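# Spread the towel flat beside the basket, then release

## Task

Lay the towel out flat on the table in a single layer. It must stay at least one finger's width inside the table edge, at least two finger widths away from the basket rim, and more than a hand's width away from either arm's column. The basket must end upright with its whole base on the table, no more than three finger widths from its starting spot, and turned about the same way as before. Finally open the grippers and move the arms away. Anything that stays in place only because the robot is holding it does not count.

## Robot and tools

Robot: two 6-joint arms, left_arm and right_arm, each with a parallel two-finger gripper. The scene frame has its origin on the tabletop between the arms, +x out over the table, +z up, and left_arm on the +y side. The names left and right do not match image sides. Arm bases in the scene frame: left_arm at (-0.023, +0.340, 0) m with quat_wxyz (+0.997, 0, 0, -0.075); right_arm at (-0.015, -0.260, 0) m with quat_wxyz (+0.996, 0, 0, +0.085). Fingers point along the gripper's +z axis and close along its y axis. The reported hand point lies between the pads, about 1 cm behind the tips. Each arm has a wrist camera on its gripper that can collide with things.

Joint order, used in every row and every per-joint list: waist (joint1), shoulder (joint2), elbow (joint3), wrist pitch (joint4), wrist yaw (joint5), wrist roll (joint6). Stated ranges in rad: waist -2.618 to 3.054, shoulder 0.000 to 3.142, elbow 0.000 to 3.142, wrist pitch -1.571 to 1.571, wrist yaw -1.571 to 1.571, wrist roll -2.094 to 2.094. The true ends can differ by up to 0.036 rad either way.

A row is one flat list of 14 numbers covering both arms, each in [-1, 1]: left_arm's six joint values and its opening, then the same seven for right_arm. Send all 14 even if one arm stays still. Joint values are scaled offsets, not poses. 1.0 equals 1.202 rad for the waist, 1.258 for the shoulder, 1.238 for the elbow, 2.073 for wrist pitch, and 2.022 for wrist yaw and roll. The opening value is absolute: +1 fully open, -1 closed.

execute_actions(actions): a list of actions. Each action is a list of up to 15 rows, one per 1/30 s step; if there are fewer rows, the last one repeats until 15 steps. Joint offsets are measured from the angles at the start of that action, not from the previous row. For the first action in a call, that means the last reported angles. If an action would push a joint more than 0.036 rad beyond its range, it is rejected for both arms. If the first action fails that test, or any action is malformed, nothing in the call runs. A joint told to go past its real end stops at the end, and the result may say "joint sent to its limit". An empty list just returns the state and images.

move(target, speed, blocking): target is one 14-number row. Its offsets are counted from the Joint positions in the latest result that showed them. All joints travel together and reach their targets at the same moment, so the hand follows a curve. speed is in rad/s for the joint with the longest travel: 0.01 to 2, default 0.5. Paths run 0.5 to 10 s. Moves do not avoid obstacles or the other arm. Faster moves and targets set deeper past a contact hit and press harder. The result adds a "move:" line giving the outcome (done, off_target, moving, held, fault), limits=held or limits=none, and each arm's joint farthest from its target. With blocking=false the call returns after 0.5 s; poll with wait(0). Until a result shows the move has ended, rows and new moves are refused, so call wait or stop first.

wait(seconds): 0 to 10 s, holding the last command. It returns early if a running move finishes. stop(): brakes a running move, which needs stopping distance; the fingers keep going. zoom_image(camera, region): region is [x0, y0, x1, y1] in pixels of that camera's last full image, at most 504x504. Cameras: cam_head_left, cam_head_right, cam_high, cam_low, cam_left_wrist, cam_right_wrist, each 504x504. read_manual(section) only returns licence text. finished_scene(scene): give the current scene's number once the goal is met and stable; this cannot be undone. Replying without any tool call ends everything.

Results: each arm's end_effector_position (m) and end_effector_quat_wxyz in the scene frame, which gets less accurate at long reach. Joint positions and Joint velocities list each arm's six joints (rad, rad/s) plus pad gap (m; 0.094 fully open). Joint targets shows the angles currently being driven toward. grip_measured is the opening on the command scale. "joint command not followed" means a clearance check changed some joint targets. Torques include offsets and noise. MOTOR HOT warns at 75 °C; 90 °C stops the arm for 10 s; at 100 °C the arm drops. Holding loads heats motors.

Motion limits: each joint target may lead the measured angle by at most 0.202 (waist), 0.258 (shoulder), 0.238 (elbow), 0.573 (wrist pitch) or 0.522 (yaw, roll) rad. Targets that would shift the hand more than 70 mm are scaled back, so large moves take several actions. Friction can leave a joint up to about 0.031 rad short, and very small commands may do nothing. The simulation keeps running while you compose a reply, holding your last command.

Gripping: to hold something, command about 0.03 below grip_measured; less holds more lightly. A thin cloth gets less grip force. Objects may get a brief tug while held. Avoid: knocking anything off the table, tipping or dragging the basket, hard impacts, letting the arms touch or press on each other, and dropping the towel in a crumpled state. At the end, open both grippers and pull the arms clear of the towel.

Each tool is called after "Emit:" by a JSON object that holds its "name" and its "arguments".

## Session

Emit:
{"name": "execute_actions", "arguments": {"actions": []}}

Scene clock: 0.00 s.
left_arm: end_effector_position=(+0.0468, +0.0102, +0.1336) grip_measured=+1.000 end_effector_quat_wxyz=(-0.059, +0.663, +0.745, +0.043) | right_arm: end_effector_position=(+0.4162, -0.5076, +0.3940) grip_measured=+1.000 end_effector_quat_wxyz=(-0.052, -0.564, +0.668, -0.483)
Joint names: [waist, shoulder, elbow, wrist pitch, wrist yaw, wrist roll]
Joint positions: left_arm=[-1.211  1.964  1.801 -1.554  0.     0.093  0.094] | right_arm=[-0.517  2.031  2.586 -1.212  0.524 -2.01   0.094]
Joint velocities: left_arm=[-0.027 -0.012  0.007 -0.022  0.051 -0.007  0.   ] | right_arm=[-0.007 -0.012 -0.012  0.095  0.095 -0.051  0.   ]
Joint torques (N m, as the arm reports them, + toward a larger angle): no reading
Joint targets: left_arm=[-1.211 1.964 1.801 -1.554 0.000 0.093] | right_arm=[-0.517 2.031 2.586 -1.212 0.524 -2.010]

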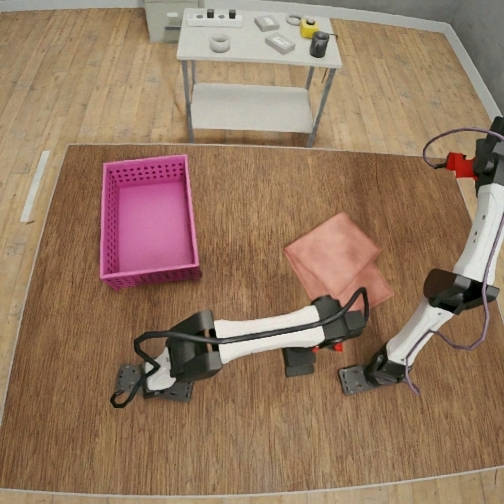

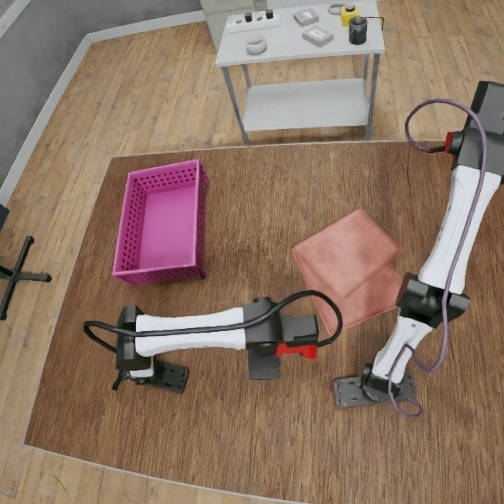

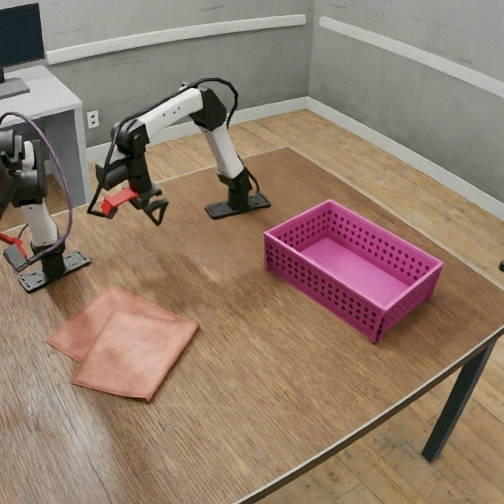

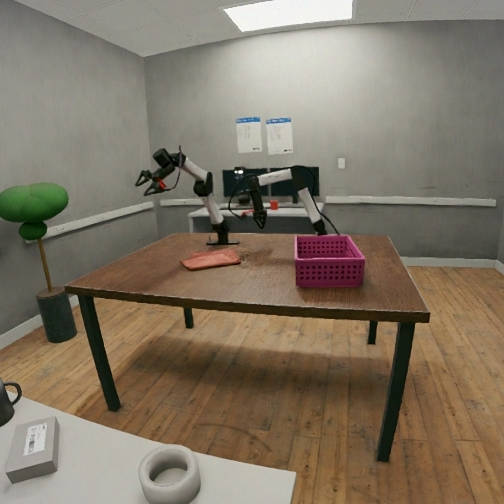

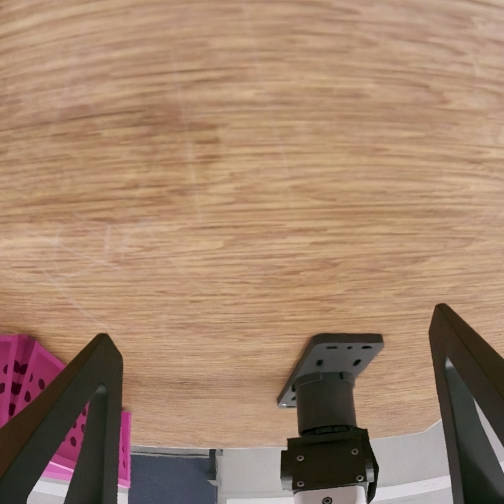

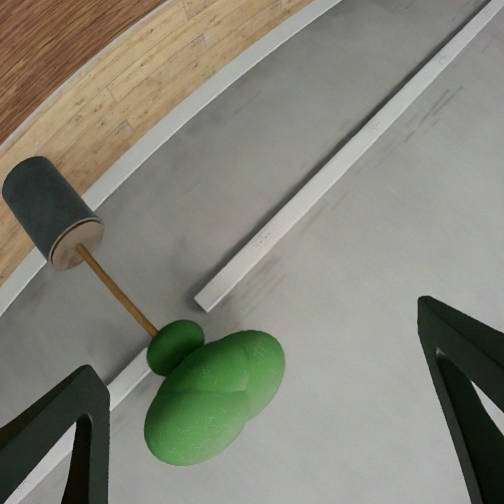

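Emit:
{"name": "zoom_image", "arguments": {"camera": "cam_high", "region": [30, 270, 220, 420]}}

Emit:
{"name": "zoom_image", "arguments": {"camera": "cam_head_right", "region": [270, 190, 430, 350]}}

Emit:
{"name": "zoom_image", "arguments": {"camera": "cam_head_left", "region": [260, 190, 420, 350]}}

Region (30, 270, 220, 420) of cam_high's 504x504 image, scaled by 2.653, with more detail than that image has; it fills the top 398 rows of this view, and the rest is white.

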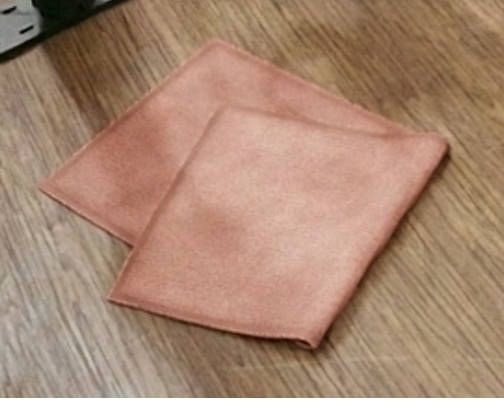

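Region (270, 190, 430, 350) of cam_head_right's 504x504 image, scaled by 3.150, with more detail than that image has.

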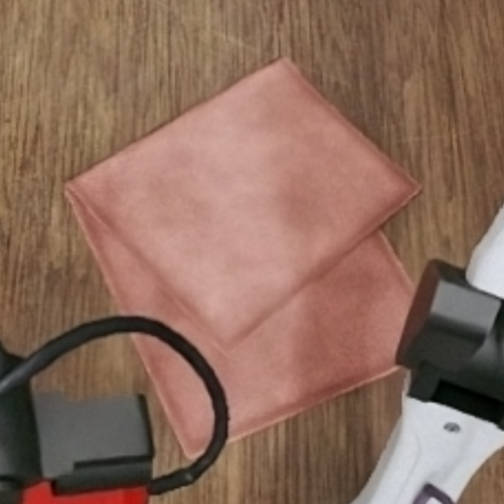

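Region (260, 190, 420, 350) of cam_head_left's 504x504 image, scaled by 3.150, with more detail than that image has.

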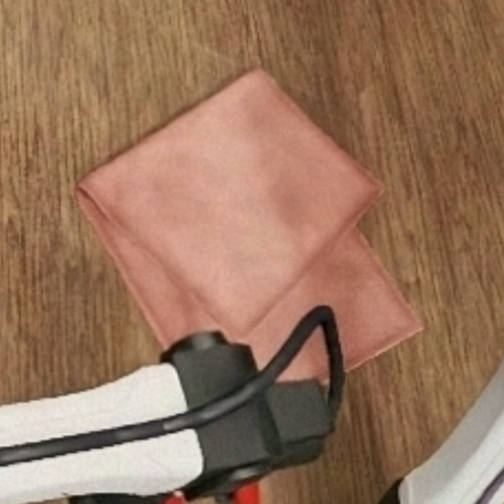

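Emit:
{"name": "move", "arguments": {"target": [0.192,0.392,0.5045,0.123,0.099,0.305,-0.04,0.131,-0.42,-1,0,-0.264,1,-0.04], "speed": 1.0}}

Scene clock: 10.67 s.
left_arm: end_effector_position=(+0.1672, -0.1487, +0.1052) grip_measured=-0.038 end_effector_quat_wxyz=(+0.095, +0.792, +0.591, -0.118) | right_arm: end_effector_position=(+0.2853, -0.3203, +0.1577) grip_measured=-0.037 end_effector_quat_wxyz=(+0.100, +0.100, +0.990, -0.009)
Joint names: [waist, shoulder, elbow, wrist pitch, wrist yaw, wrist roll]
Joint positions: left_arm=[-0.987  2.43   2.41  -1.313  0.19   0.699  0.045] | right_arm=[-0.369  1.519  1.364 -1.214 -0.002  0.001  0.045]
Joint velocities: left_arm=[-0.002 -0.007 -0.002  0.007  0.007 -0.095 -0.001] | right_arm=[ 0.007 -0.007 -0.007 -0.095 -0.051  0.007  0.001]
Joint torques (N m, as the arm reports them, + toward a larger angle): left_arm=[  0.37 -15.89   8.85   0.87   0.41   0.04] | right_arm=[ 0.96 -6.46  5.39  0.79 -0.05  0.1 ]
Joint targets: left_arm=[-0.980 2.457 2.426 -1.299 0.200 0.710] | right_arm=[-0.360 1.502 1.347 -1.212 -0.009 0.011]
move: off_target (left_arm); limits=none; left_arm: farthest joint: the shoulder, 0.027 radians from its target (0.493 radians at the start); right_arm: farthest joint: the shoulder, 0.016 radians from its target (0.528 radians at the start)

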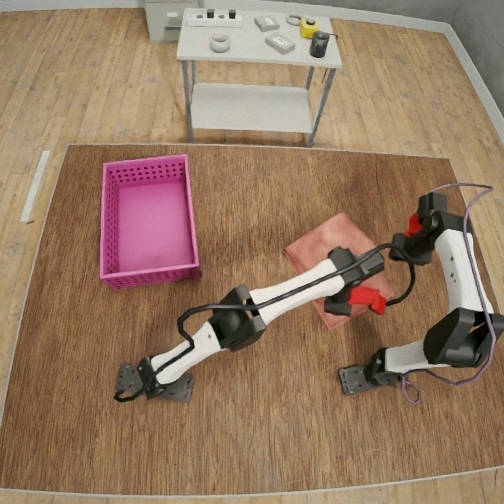

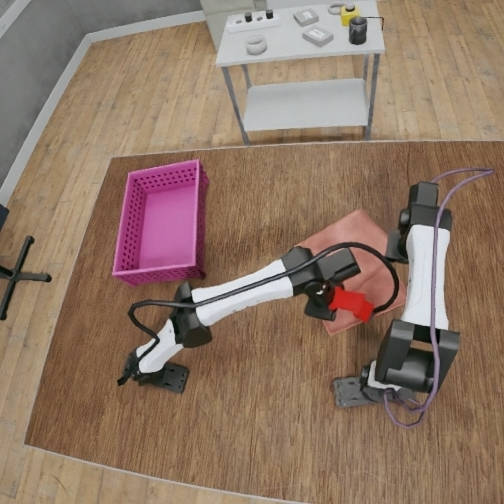

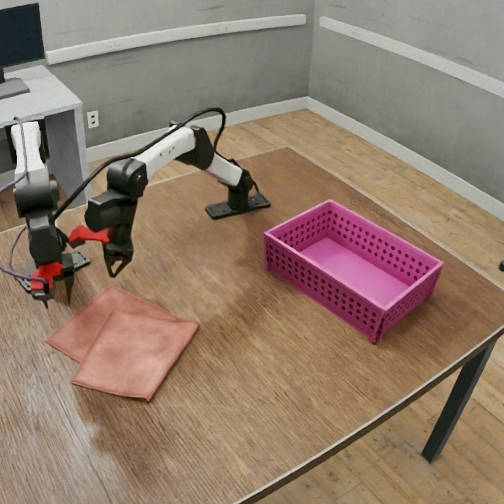

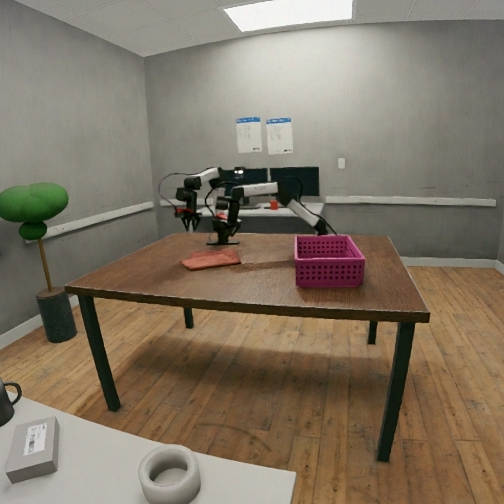

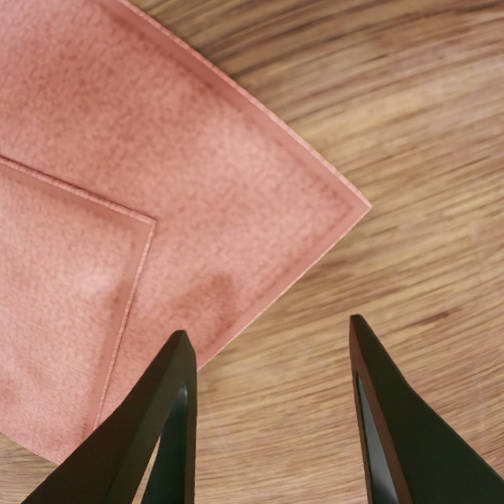

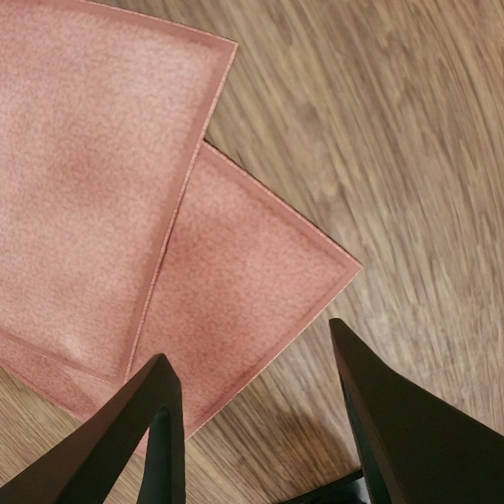

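Emit:
{"name": "move", "arguments": {"target": [-0.0202,0.06,-0.12,0.0845,0,0,-0.04,0,0.042,-0.316,0.11,0,0.082,-0.04], "speed": 0.4}}

Scene clock: 13.53 s.
left_arm: end_effector_position=(+0.1641, -0.1610, +0.0495) grip_measured=-0.038 end_effector_quat_wxyz=(+0.086, +0.797, +0.586, -0.117) | right_arm: end_effector_position=(+0.2336, -0.3098, +0.0493) grip_measured=-0.037 end_effector_quat_wxyz=(-0.003, +0.177, +0.984, +0.001)
Joint names: [waist, shoulder, elbow, wrist pitch, wrist yaw, wrist roll]
Joint positions: left_arm=[-1.002  2.48   2.283 -1.153  0.19   0.7    0.045] | right_arm=[-0.369  1.559  0.986 -1.004 -0.002  0.157  0.045]
Joint velocities: left_arm=[-0.012 -0.017 -0.002  0.022  0.007  0.007  0.   ] | right_arm=[ 0.017 -0.012  0.002  0.066  0.022 -0.066  0.   ]
Joint torques (N m, as the arm reports them, + toward a larger angle): left_arm=[ -1.06 -16.62   5.77   0.82   0.28  -0.01] | right_arm=[ 0.16 -4.15  4.96  0.5   0.06  0.1 ]
Joint targets: left_arm=[-1.011 2.505 2.261 -1.138 0.190 0.700] | right_arm=[-0.369 1.572 0.973 -0.986 -0.002 0.167]
move: off_target (left_arm); limits=none; left_arm: farthest joint: the shoulder, 0.025 radians from its target (0.076 radians at the start); right_arm: farthest joint: the wrist pitch, 0.018 radians from its target (0.228 radians at the start)

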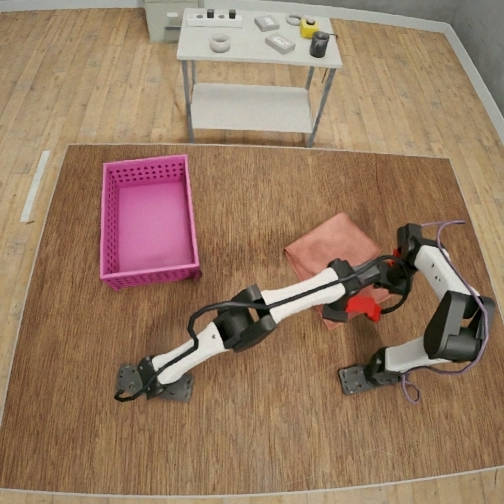

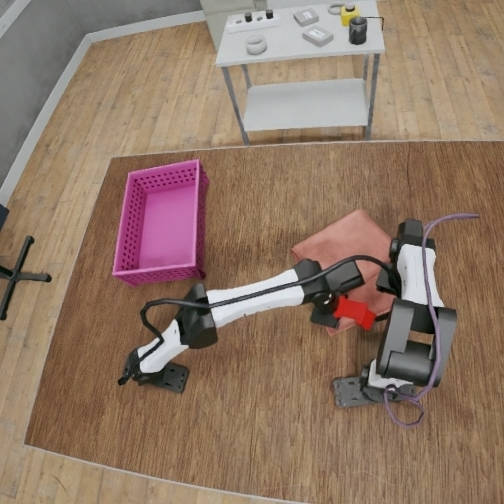

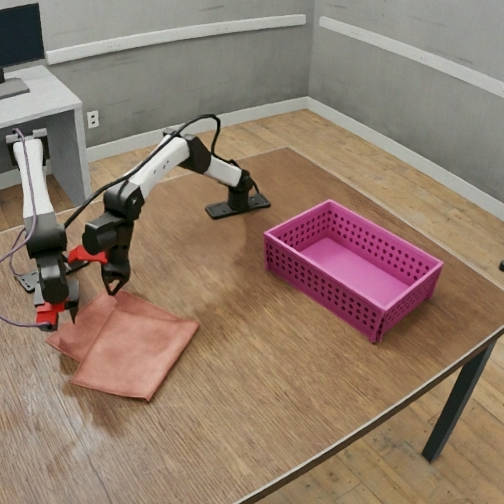

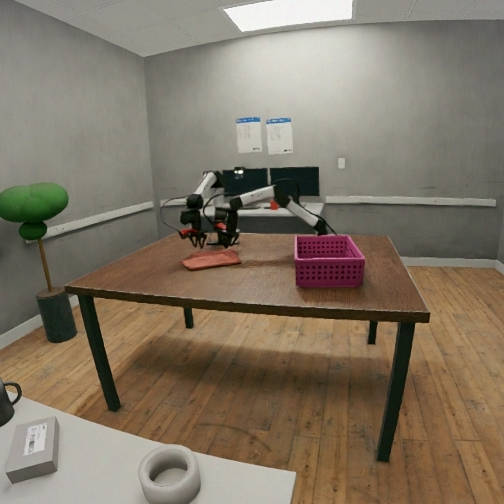

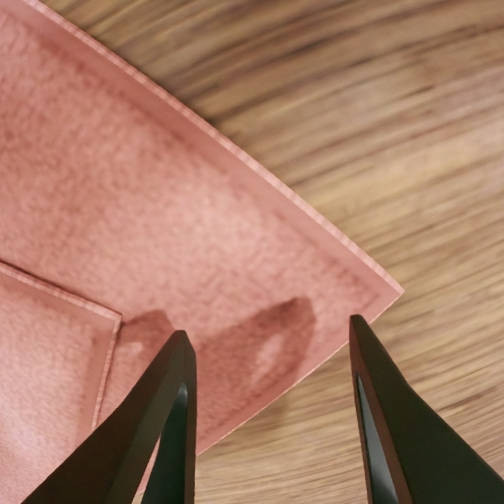

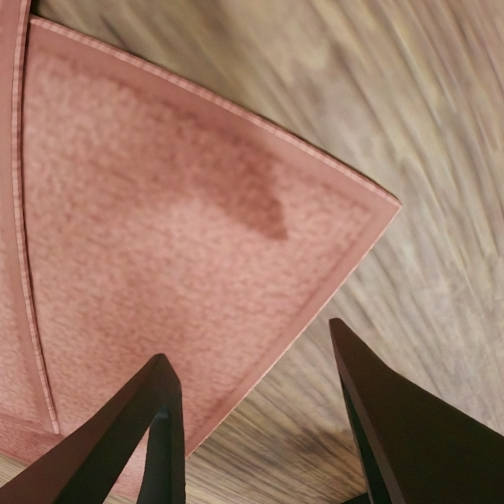

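Emit:
{"name": "move", "arguments": {"target": [0,0.018,-0.078,0.042,0,0,-0.04,-0.0125,0.057,0,0.04,0,0,-0.04], "speed": 0.15}}

Scene clock: 18.27 s.
left_arm: end_effector_position=(+0.1641, -0.1610, +0.0313) grip_measured=-0.038 end_effector_quat_wxyz=(+0.086, +0.797, +0.586, -0.117) | right_arm: end_effector_position=(+0.2453, -0.3135, +0.0359) grip_measured=-0.037 end_effector_quat_wxyz=(+0.002, +0.180, +0.984, +0.001)
Joint names: [waist, shoulder, elbow, wrist pitch, wrist yaw, wrist roll]
Joint positions: left_arm=[-1.002  2.48   2.211 -1.081  0.19   0.7    0.045] | right_arm=[-0.374  1.615  0.986 -0.938 -0.002  0.157  0.045]
Joint velocities: left_arm=[-0.012  0.007 -0.027 -0.037 -0.007 -0.037 -0.   ] | right_arm=[-0.012 -0.007  0.002  0.022 -0.037 -0.022  0.   ]
Joint torques (N m, as the arm reports them, + toward a larger angle): left_arm=[ -0.21 -16.74   5.57   0.82   0.29  -0.04] | right_arm=[-0.64 -4.36  5.89  0.52  0.06 -0.01]
Joint targets: left_arm=[-1.002 2.503 2.187 -1.065 0.190 0.700] | right_arm=[-0.384 1.631 0.986 -0.921 -0.002 0.157]
move: off_target (left_arm); limits=none; left_arm: farthest joint: the elbow, 0.024 radians from its target (0.097 radians at the start); right_arm: farthest joint: the wrist pitch, 0.017 radians from its target (0.082 radians at the start)

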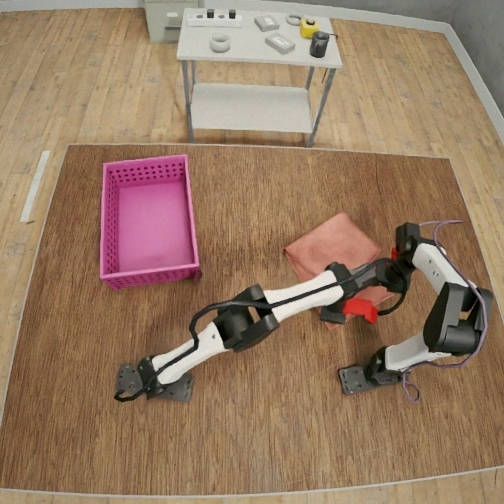

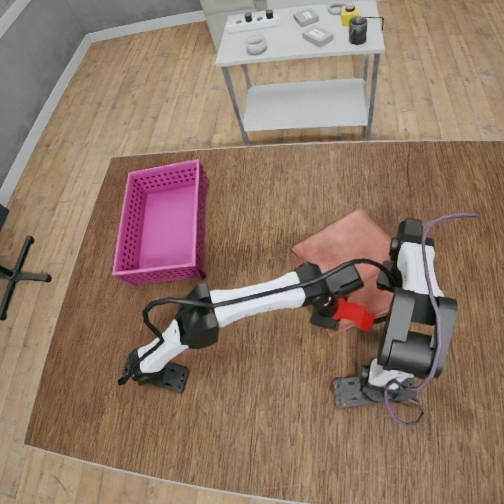

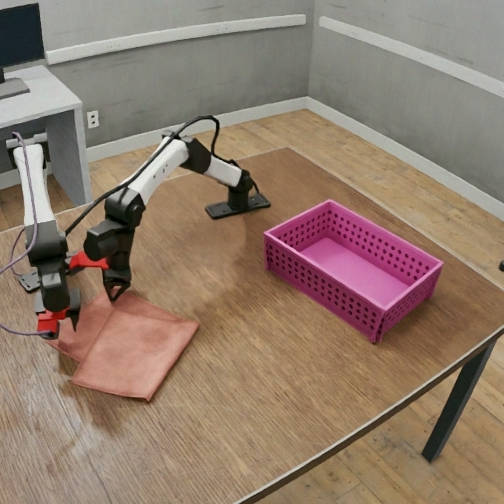

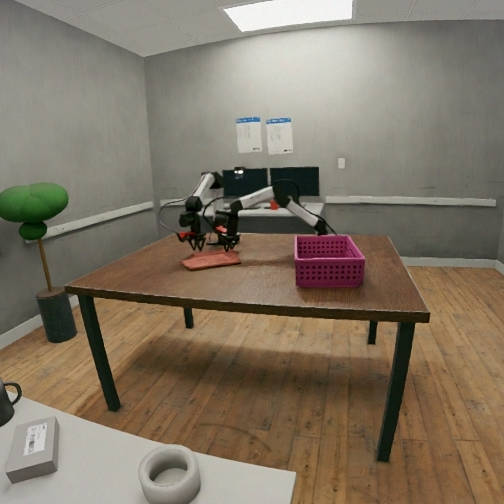

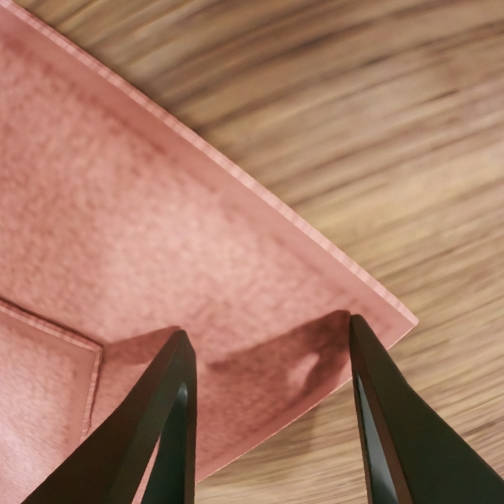

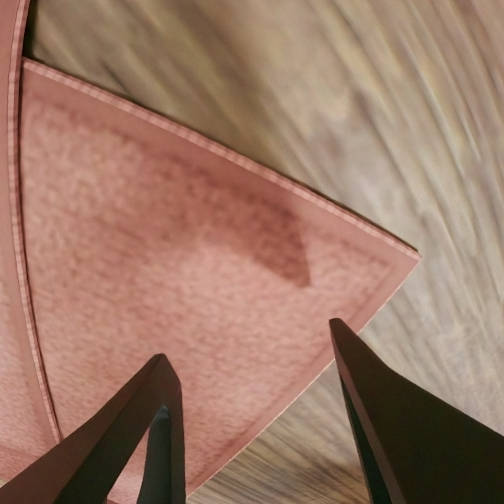

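Emit:
{"name": "move", "arguments": {"target": [0,0.04,-0.019,0.008,0,0,-0.04,-0.037,0.0583,0.021,0.0285,0,0,-0.04], "speed": 0.1}}

Scene clock: 21.07 s.
left_arm: end_effector_position=(+0.1642, -0.1614, +0.0295) grip_measured=-0.038 end_effector_quat_wxyz=(+0.085, +0.797, +0.586, -0.116) | right_arm: end_effector_position=(+0.2517, -0.3247, +0.0237) grip_measured=-0.037 end_effector_quat_wxyz=(-0.001, +0.197, +0.980, +0.001)
Joint names: [waist, shoulder, elbow, wrist pitch, wrist yaw, wrist roll]
Joint positions: left_arm=[-1.002  2.484  2.211 -1.078  0.19   0.7    0.045] | right_arm=[-0.409  1.672  0.996 -0.896 -0.002  0.157  0.045]
Joint velocities: left_arm=[ 0.007  0.007 -0.002 -0.022  0.022  0.007  0.   ] | right_arm=[-0.022  0.012  0.002 -0.007  0.051  0.051 -0.002]
Joint torques (N m, as the arm reports them, + toward a larger angle): left_arm=[ -0.22 -14.46   5.75   0.82   0.29  -0.02] | right_arm=[-0.62 -4.72  7.02  0.51  0.05 -0.01]
Joint targets: left_arm=[-1.002 2.531 2.187 -1.064 0.190 0.700] | right_arm=[-0.419 1.688 1.012 -0.879 -0.002 0.157]
move: off_target (left_arm); limits=none; left_arm: farthest joint: the shoulder, 0.046 radians from its target (0.050 radians at the start); right_arm: farthest joint: the shoulder, 0.017 radians from its target (0.074 radians at the start)

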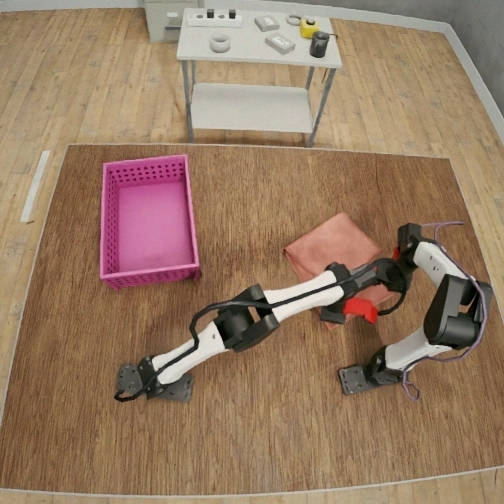

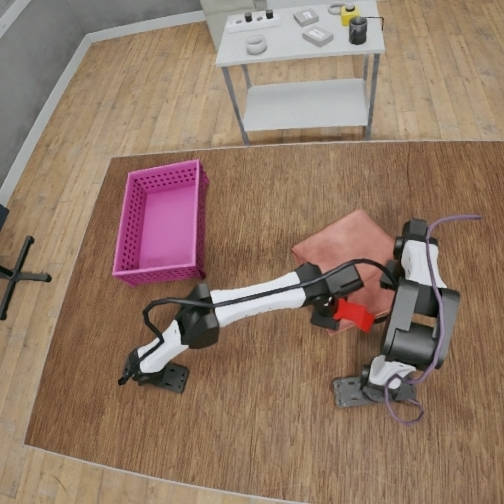

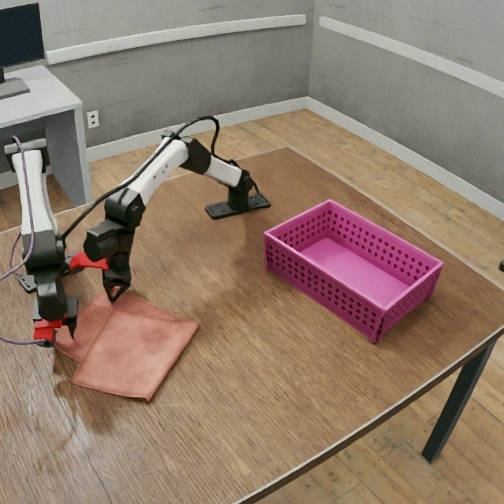

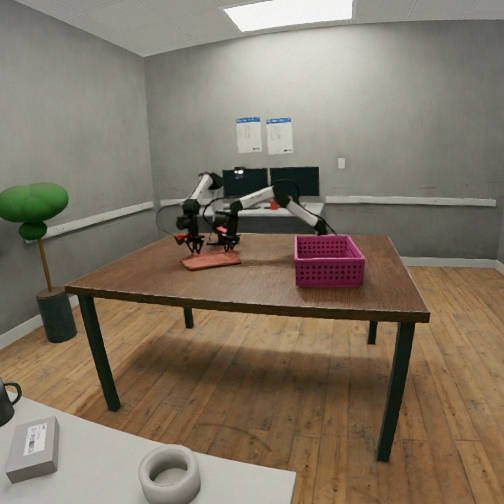

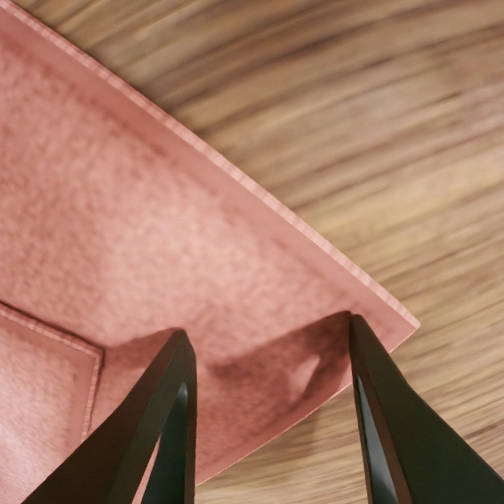

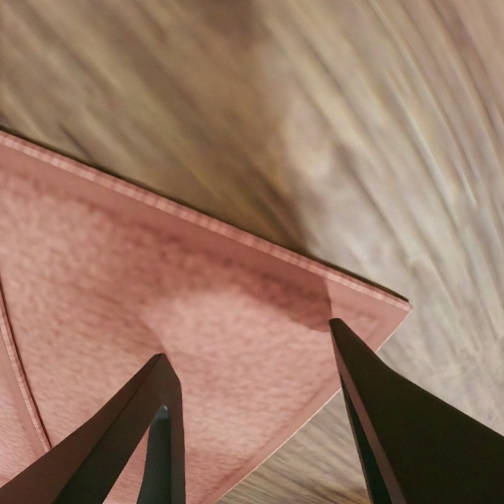

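Emit:
{"name": "execute_actions", "arguments": {"actions": [[[0,0.045,-0.019,0.007,0,0,-0.04,0,0.03,0.012,0.008,0,0,-0.04],[0,0.045,-0.019,0.007,0,0,-0.04,0,0.03,0.012,0.008,0,0,-0.04],[0,0.045,-0.019,0.007,0,0,-0.04,0,0.035,0.012,0.008,0,0,-0.04],[0,0.045,-0.019,0.007,0,0,-0.04,0,0.04,0.012,0.008,0,0,-0.04],[0,0.045,-0.019,0.007,0,0,-0.04,0,0.045,0.012,0.008,0,0,-0.04],[0,0.045,-0.019,0.007,0,0,-0.04,0,0.05,0.012,0.008,0,0,-0.04]]]}}

Scene clock: 22.03 s.
left_arm: end_effector_position=(+0.1643, -0.1615, +0.0295) grip_measured=-0.038 end_effector_quat_wxyz=(+0.086, +0.797, +0.586, -0.117) | right_arm: end_effector_position=(+0.2516, -0.3246, +0.0177) grip_measured=-0.037 end_effector_quat_wxyz=(-0.012, +0.197, +0.980, +0.002)
Joint names: [waist, shoulder, elbow, wrist pitch, wrist yaw, wrist roll]
Joint positions: left_arm=[-1.002  2.484  2.211 -1.077  0.19   0.7    0.045] | right_arm=[-0.409  1.702  1.003 -0.896 -0.003  0.157  0.045]
Joint velocities: left_arm=[ 0.007 -0.012  0.007 -0.095  0.022  0.022  0.   ] | right_arm=[-0.007 -0.022 -0.007 -0.007  0.051  0.022 -0.   ]
Joint torques (N m, as the arm reports them, + toward a larger angle): left_arm=[ -0.1  -13.78   5.72   0.82   0.29  -0.02] | right_arm=[ 0.15 -3.68  6.27  0.46  0.06 -0.01]
Joint targets: left_arm=[-1.002 2.541 2.187 -1.063 0.190 0.700] | right_arm=[-0.409 1.735 1.010 -0.880 -0.002 0.157]

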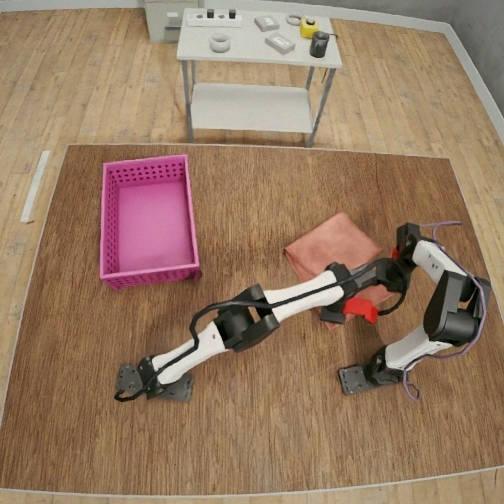

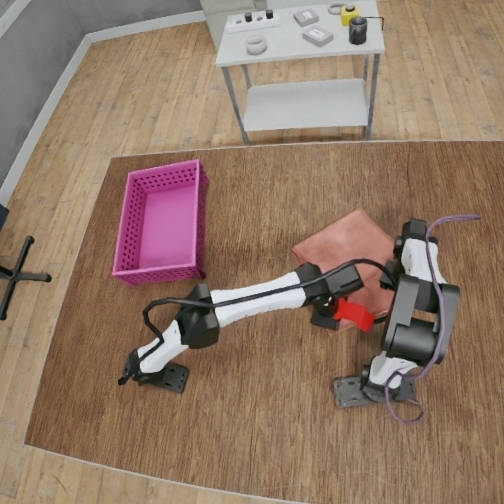

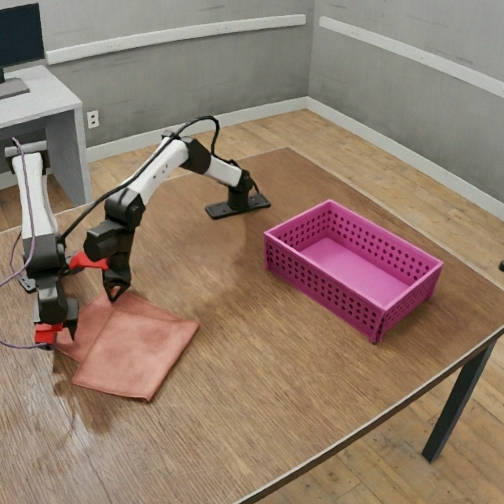

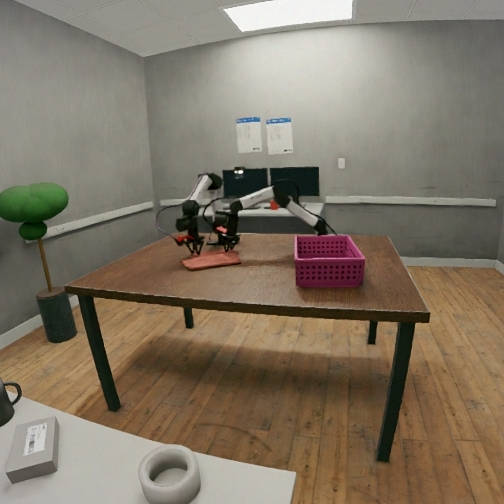

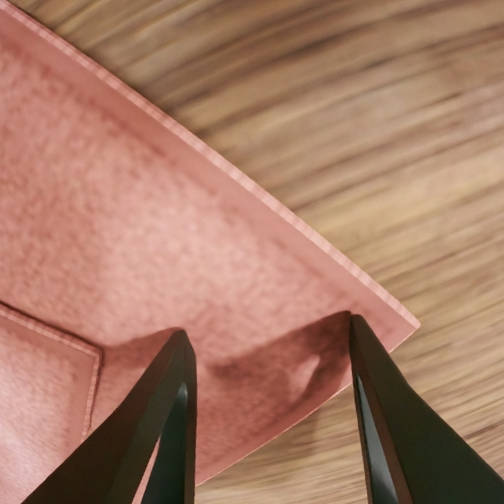

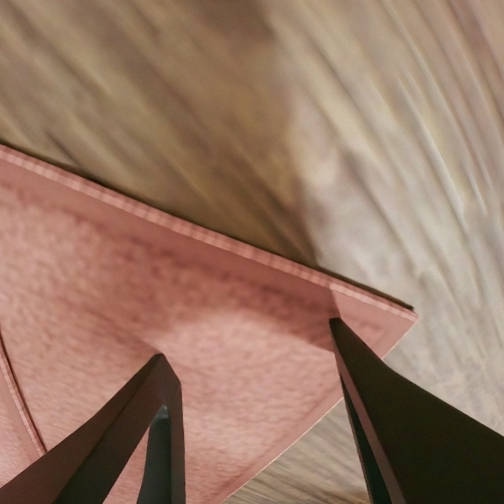

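Emit:
{"name": "execute_actions", "arguments": {"actions": [[[0,0.045,-0.019,0.005,0,0,-0.08,0,0.028,0,0.004,0,0,-0.08],[0,0.045,-0.019,0.005,0,0,-0.12,0,0.028,0,0.004,0,0,-0.12],[0,0.045,-0.019,0.005,0,0,-0.16,0,0.028,0,0.004,0,0,-0.16],[0,0.045,-0.019,0.005,0,0,-0.2,0,0.028,0,0.004,0,0,-0.2],[0,0.045,-0.019,0.005,0,0,-0.24,0,0.028,0,0.004,0,0,-0.24],[0,0.045,-0.019,0.005,0,0,-0.27,0,0.028,0,0.004,0,0,-0.27],[0,0.045,-0.019,0.005,0,0,-0.3,0,0.028,0,0.004,0,0,-0.3],[0,0.045,-0.019,0.005,0,0,-0.33,0,0.028,0,0.004,0,0,-0.33],[0,0.045,-0.019,0.005,0,0,-0.36,0,0.028,0,0.004,0,0,-0.36],[0,0.045,-0.019,0.005,0,0,-0.39,0,0.028,0,0.004,0,0,-0.39],[0,0.045,-0.019,0.005,0,0,-0.42,0,0.028,0,0.004,0,0,-0.42],[0,0.045,-0.019,0.005,0,0,-0.45,0,0.028,0,0.004,0,0,-0.45],[0,0.045,-0.019,0.005,0,0,-0.48,0,0.028,0,0.004,0,0,-0.48],[0,0.045,-0.019,0.005,0,0,-0.51,0,0.028,0,0.004,0,0,-0.51],[0,0.045,-0.019,0.005,0,0,-0.54,0,0.028,0,0.004,0,0,-0.54]],[[0,0.045,-0.019,0.005,0,0,-0.57,0,0.028,0,0.004,0,0,-0.57],[0,0.045,-0.019,0.005,0,0,-0.6,0,0.028,0,0.004,0,0,-0.6],[0,0.045,-0.019,0.005,0,0,-0.63,0,0.028,0,0.004,0,0,-0.63],[0,0.045,-0.019,0.005,0,0,-0.66,0,0.028,0,0.004,0,0,-0.66],[0,0.045,-0.019,0.005,0,0,-0.69,0,0.028,0,0.004,0,0,-0.69],[0,0.045,-0.019,0.005,0,0,-0.72,0,0.028,0,0.004,0,0,-0.72],[0,0.045,-0.019,0.005,0,0,-0.75,0,0.028,0,0.004,0,0,-0.75],[0,0.045,-0.019,0.005,0,0,-0.78,0,0.028,0,0.004,0,0,-0.78],[0,0.045,-0.019,0.005,0,0,-0.81,0,0.028,0,0.004,0,0,-0.81],[0,0.045,-0.019,0.005,0,0,-0.84,0,0.028,0,0.004,0,0,-0.84],[0,0.045,-0.019,0.005,0,0,-0.87,0,0.028,0,0.004,0,0,-0.87],[0,0.045,-0.019,0.005,0,0,-0.9,0,0.028,0,0.004,0,0,-0.9],[0,0.045,-0.019,0.005,0,0,-0.93,0,0.028,0,0.004,0,0,-0.93],[0,0.045,-0.019,0.005,0,0,-0.96,0,0.028,0,0.004,0,0,-0.96],[0,0.045,-0.019,0.005,0,0,-1,0,0.028,0,0.004,0,0,-1]],[[0,0.03,-0.019,0.005,0,0,-1,0,0.02,0,0.004,0,0,-1]]]}}

Scene clock: 24.87 s.
left_arm: end_effector_position=(+0.1686, -0.1712, +0.0304) grip_measured=-0.956 end_effector_quat_wxyz=(+0.106, +0.796, +0.583, -0.121) | right_arm: end_effector_position=(+0.2520, -0.3223, +0.0177) grip_measured=-0.940 end_effector_quat_wxyz=(-0.012, +0.197, +0.980, +0.009)
Joint names: [waist, shoulder, elbow, wrist pitch, wrist yaw, wrist roll]
Joint positions: left_arm=[-1.002  2.488  2.211 -1.031  0.19   0.7    0.002] | right_arm=[-0.409  1.702  1.003 -0.896 -0.017  0.157  0.003]
Joint velocities: left_arm=[ 0.012  0.022 -0.017 -0.051 -0.007 -0.007 -0.   ] | right_arm=[ 0.022 -0.017 -0.012  0.051  0.022 -0.022 -0.   ]
Joint torques (N m, as the arm reports them, + toward a larger angle): left_arm=[ -0.2  -15.68   5.75   0.83   0.28  -0.01] | right_arm=[ 0.16 -4.25  5.66  0.4   0.05  0.  ]
Joint targets: left_arm=[-1.002 2.525 2.187 -1.026 0.190 0.700] | right_arm=[-0.409 1.727 1.003 -0.888 -0.017 0.157]

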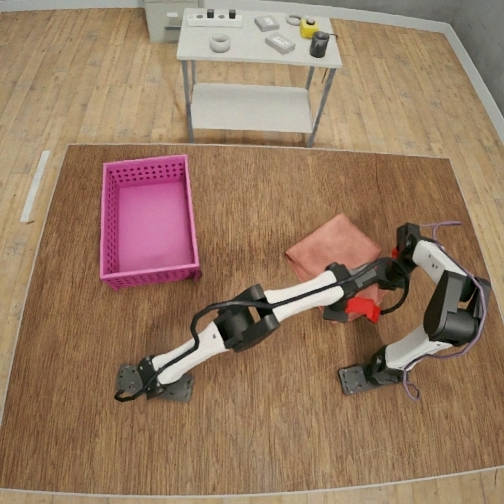

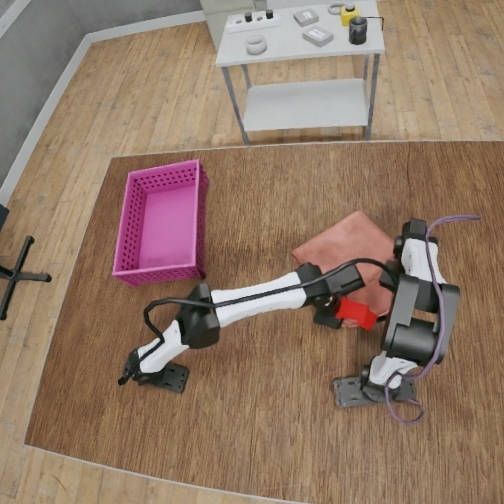

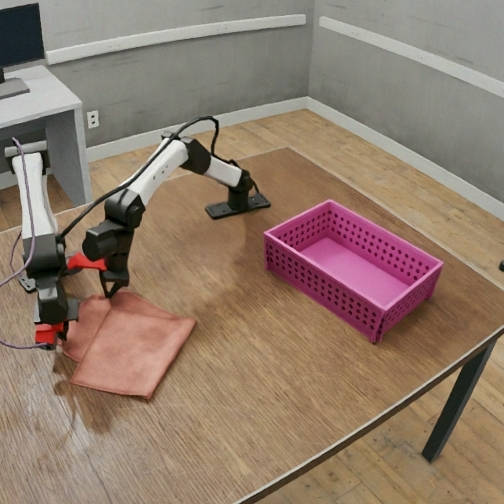

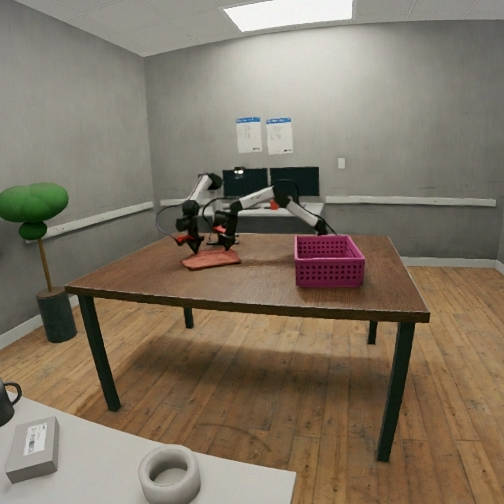

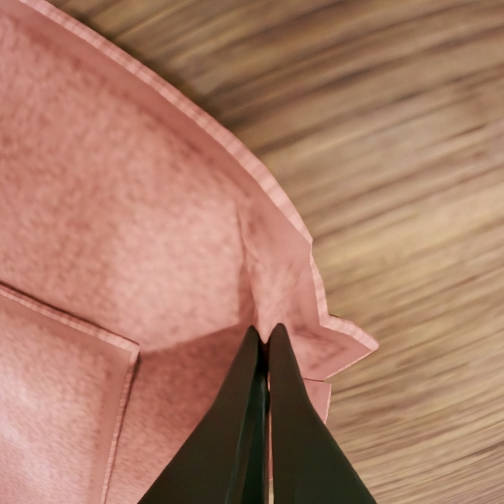

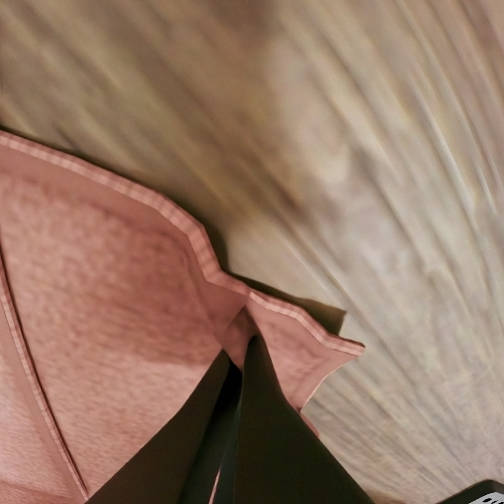

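Emit:
{"name": "move", "arguments": {"target": [0.1345,-0.357,-0.0487,-0.104,-0.099,0.153,-1,0.279,-0.1506,0.4678,-0.2188,0.012,0.239,-1], "speed": 0.3}}

Scene clock: 33.50 s.
left_arm: end_effector_position=(+0.2417, -0.0724, +0.2228) grip_measured=-0.956 end_effector_quat_wxyz=(+0.240, +0.816, +0.525, -0.002) | right_arm: end_effector_position=(+0.3000, -0.2312, +0.2115) grip_measured=-0.940 end_effector_quat_wxyz=(+0.128, +0.265, +0.954, +0.051)
Joint names: [waist, shoulder, elbow, wrist pitch, wrist yaw, wrist roll]
Joint positions: left_arm=[-0.848  2.044  2.176 -1.218  0.004  0.999  0.002] | right_arm=[-0.082  1.523  1.568 -1.339 -0.005  0.63   0.003]
Joint velocities: left_arm=[-0.002 -0.017  0.002  0.022  0.022  0.051  0.   ] | right_arm=[ 0.012  0.002 -0.017 -0.051  0.037 -0.081  0.   ]
Joint torques (N m, as the arm reports them, + toward a larger angle): left_arm=[  0.51 -15.11   5.51   0.92   0.03   0.08] | right_arm=[ 0.81 -5.97  7.61  0.78  0.22  0.1 ]
Joint targets: left_arm=[-0.840 2.039 2.150 -1.247 -0.010 1.009] | right_arm=[-0.074 1.513 1.582 -1.350 0.008 0.640]
move: off_target (left_arm); limits=none; left_arm: farthest joint: the wrist pitch, 0.029 radians from its target (0.216 radians at the start); right_arm: farthest joint: the elbow, 0.014 radians from its target (0.579 radians at the start)

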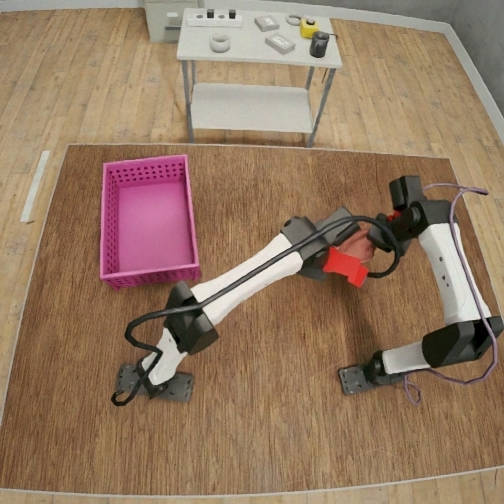

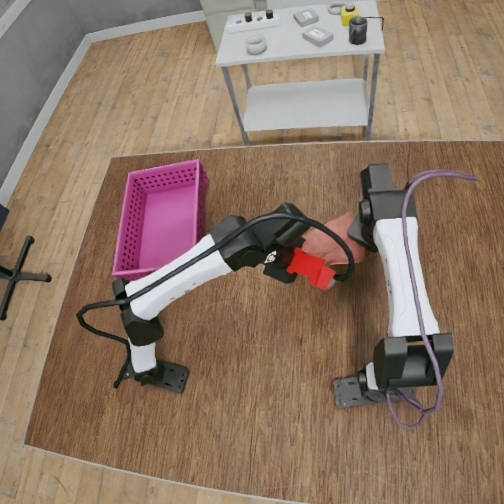

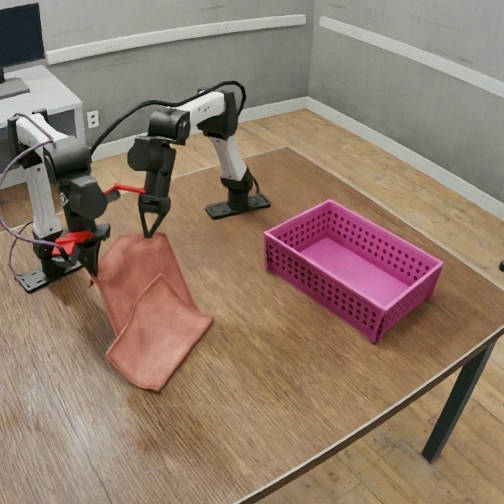

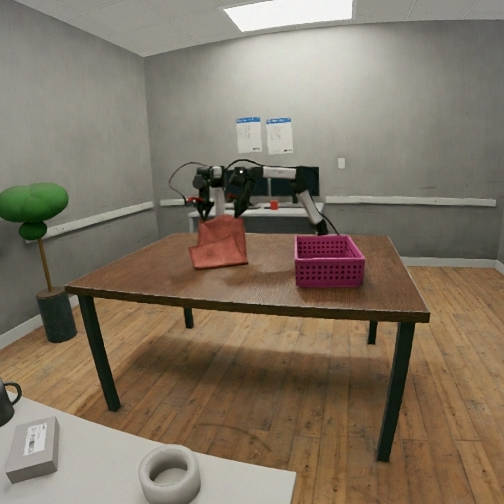

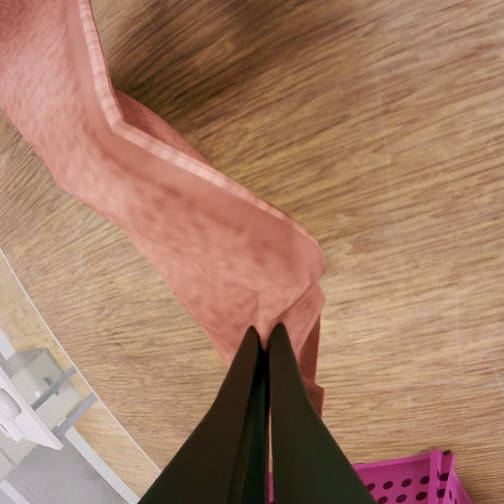

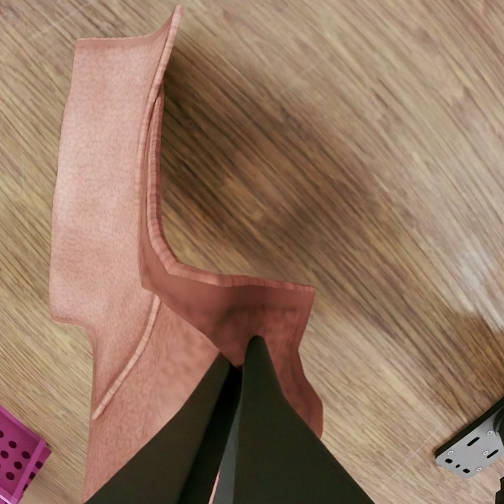

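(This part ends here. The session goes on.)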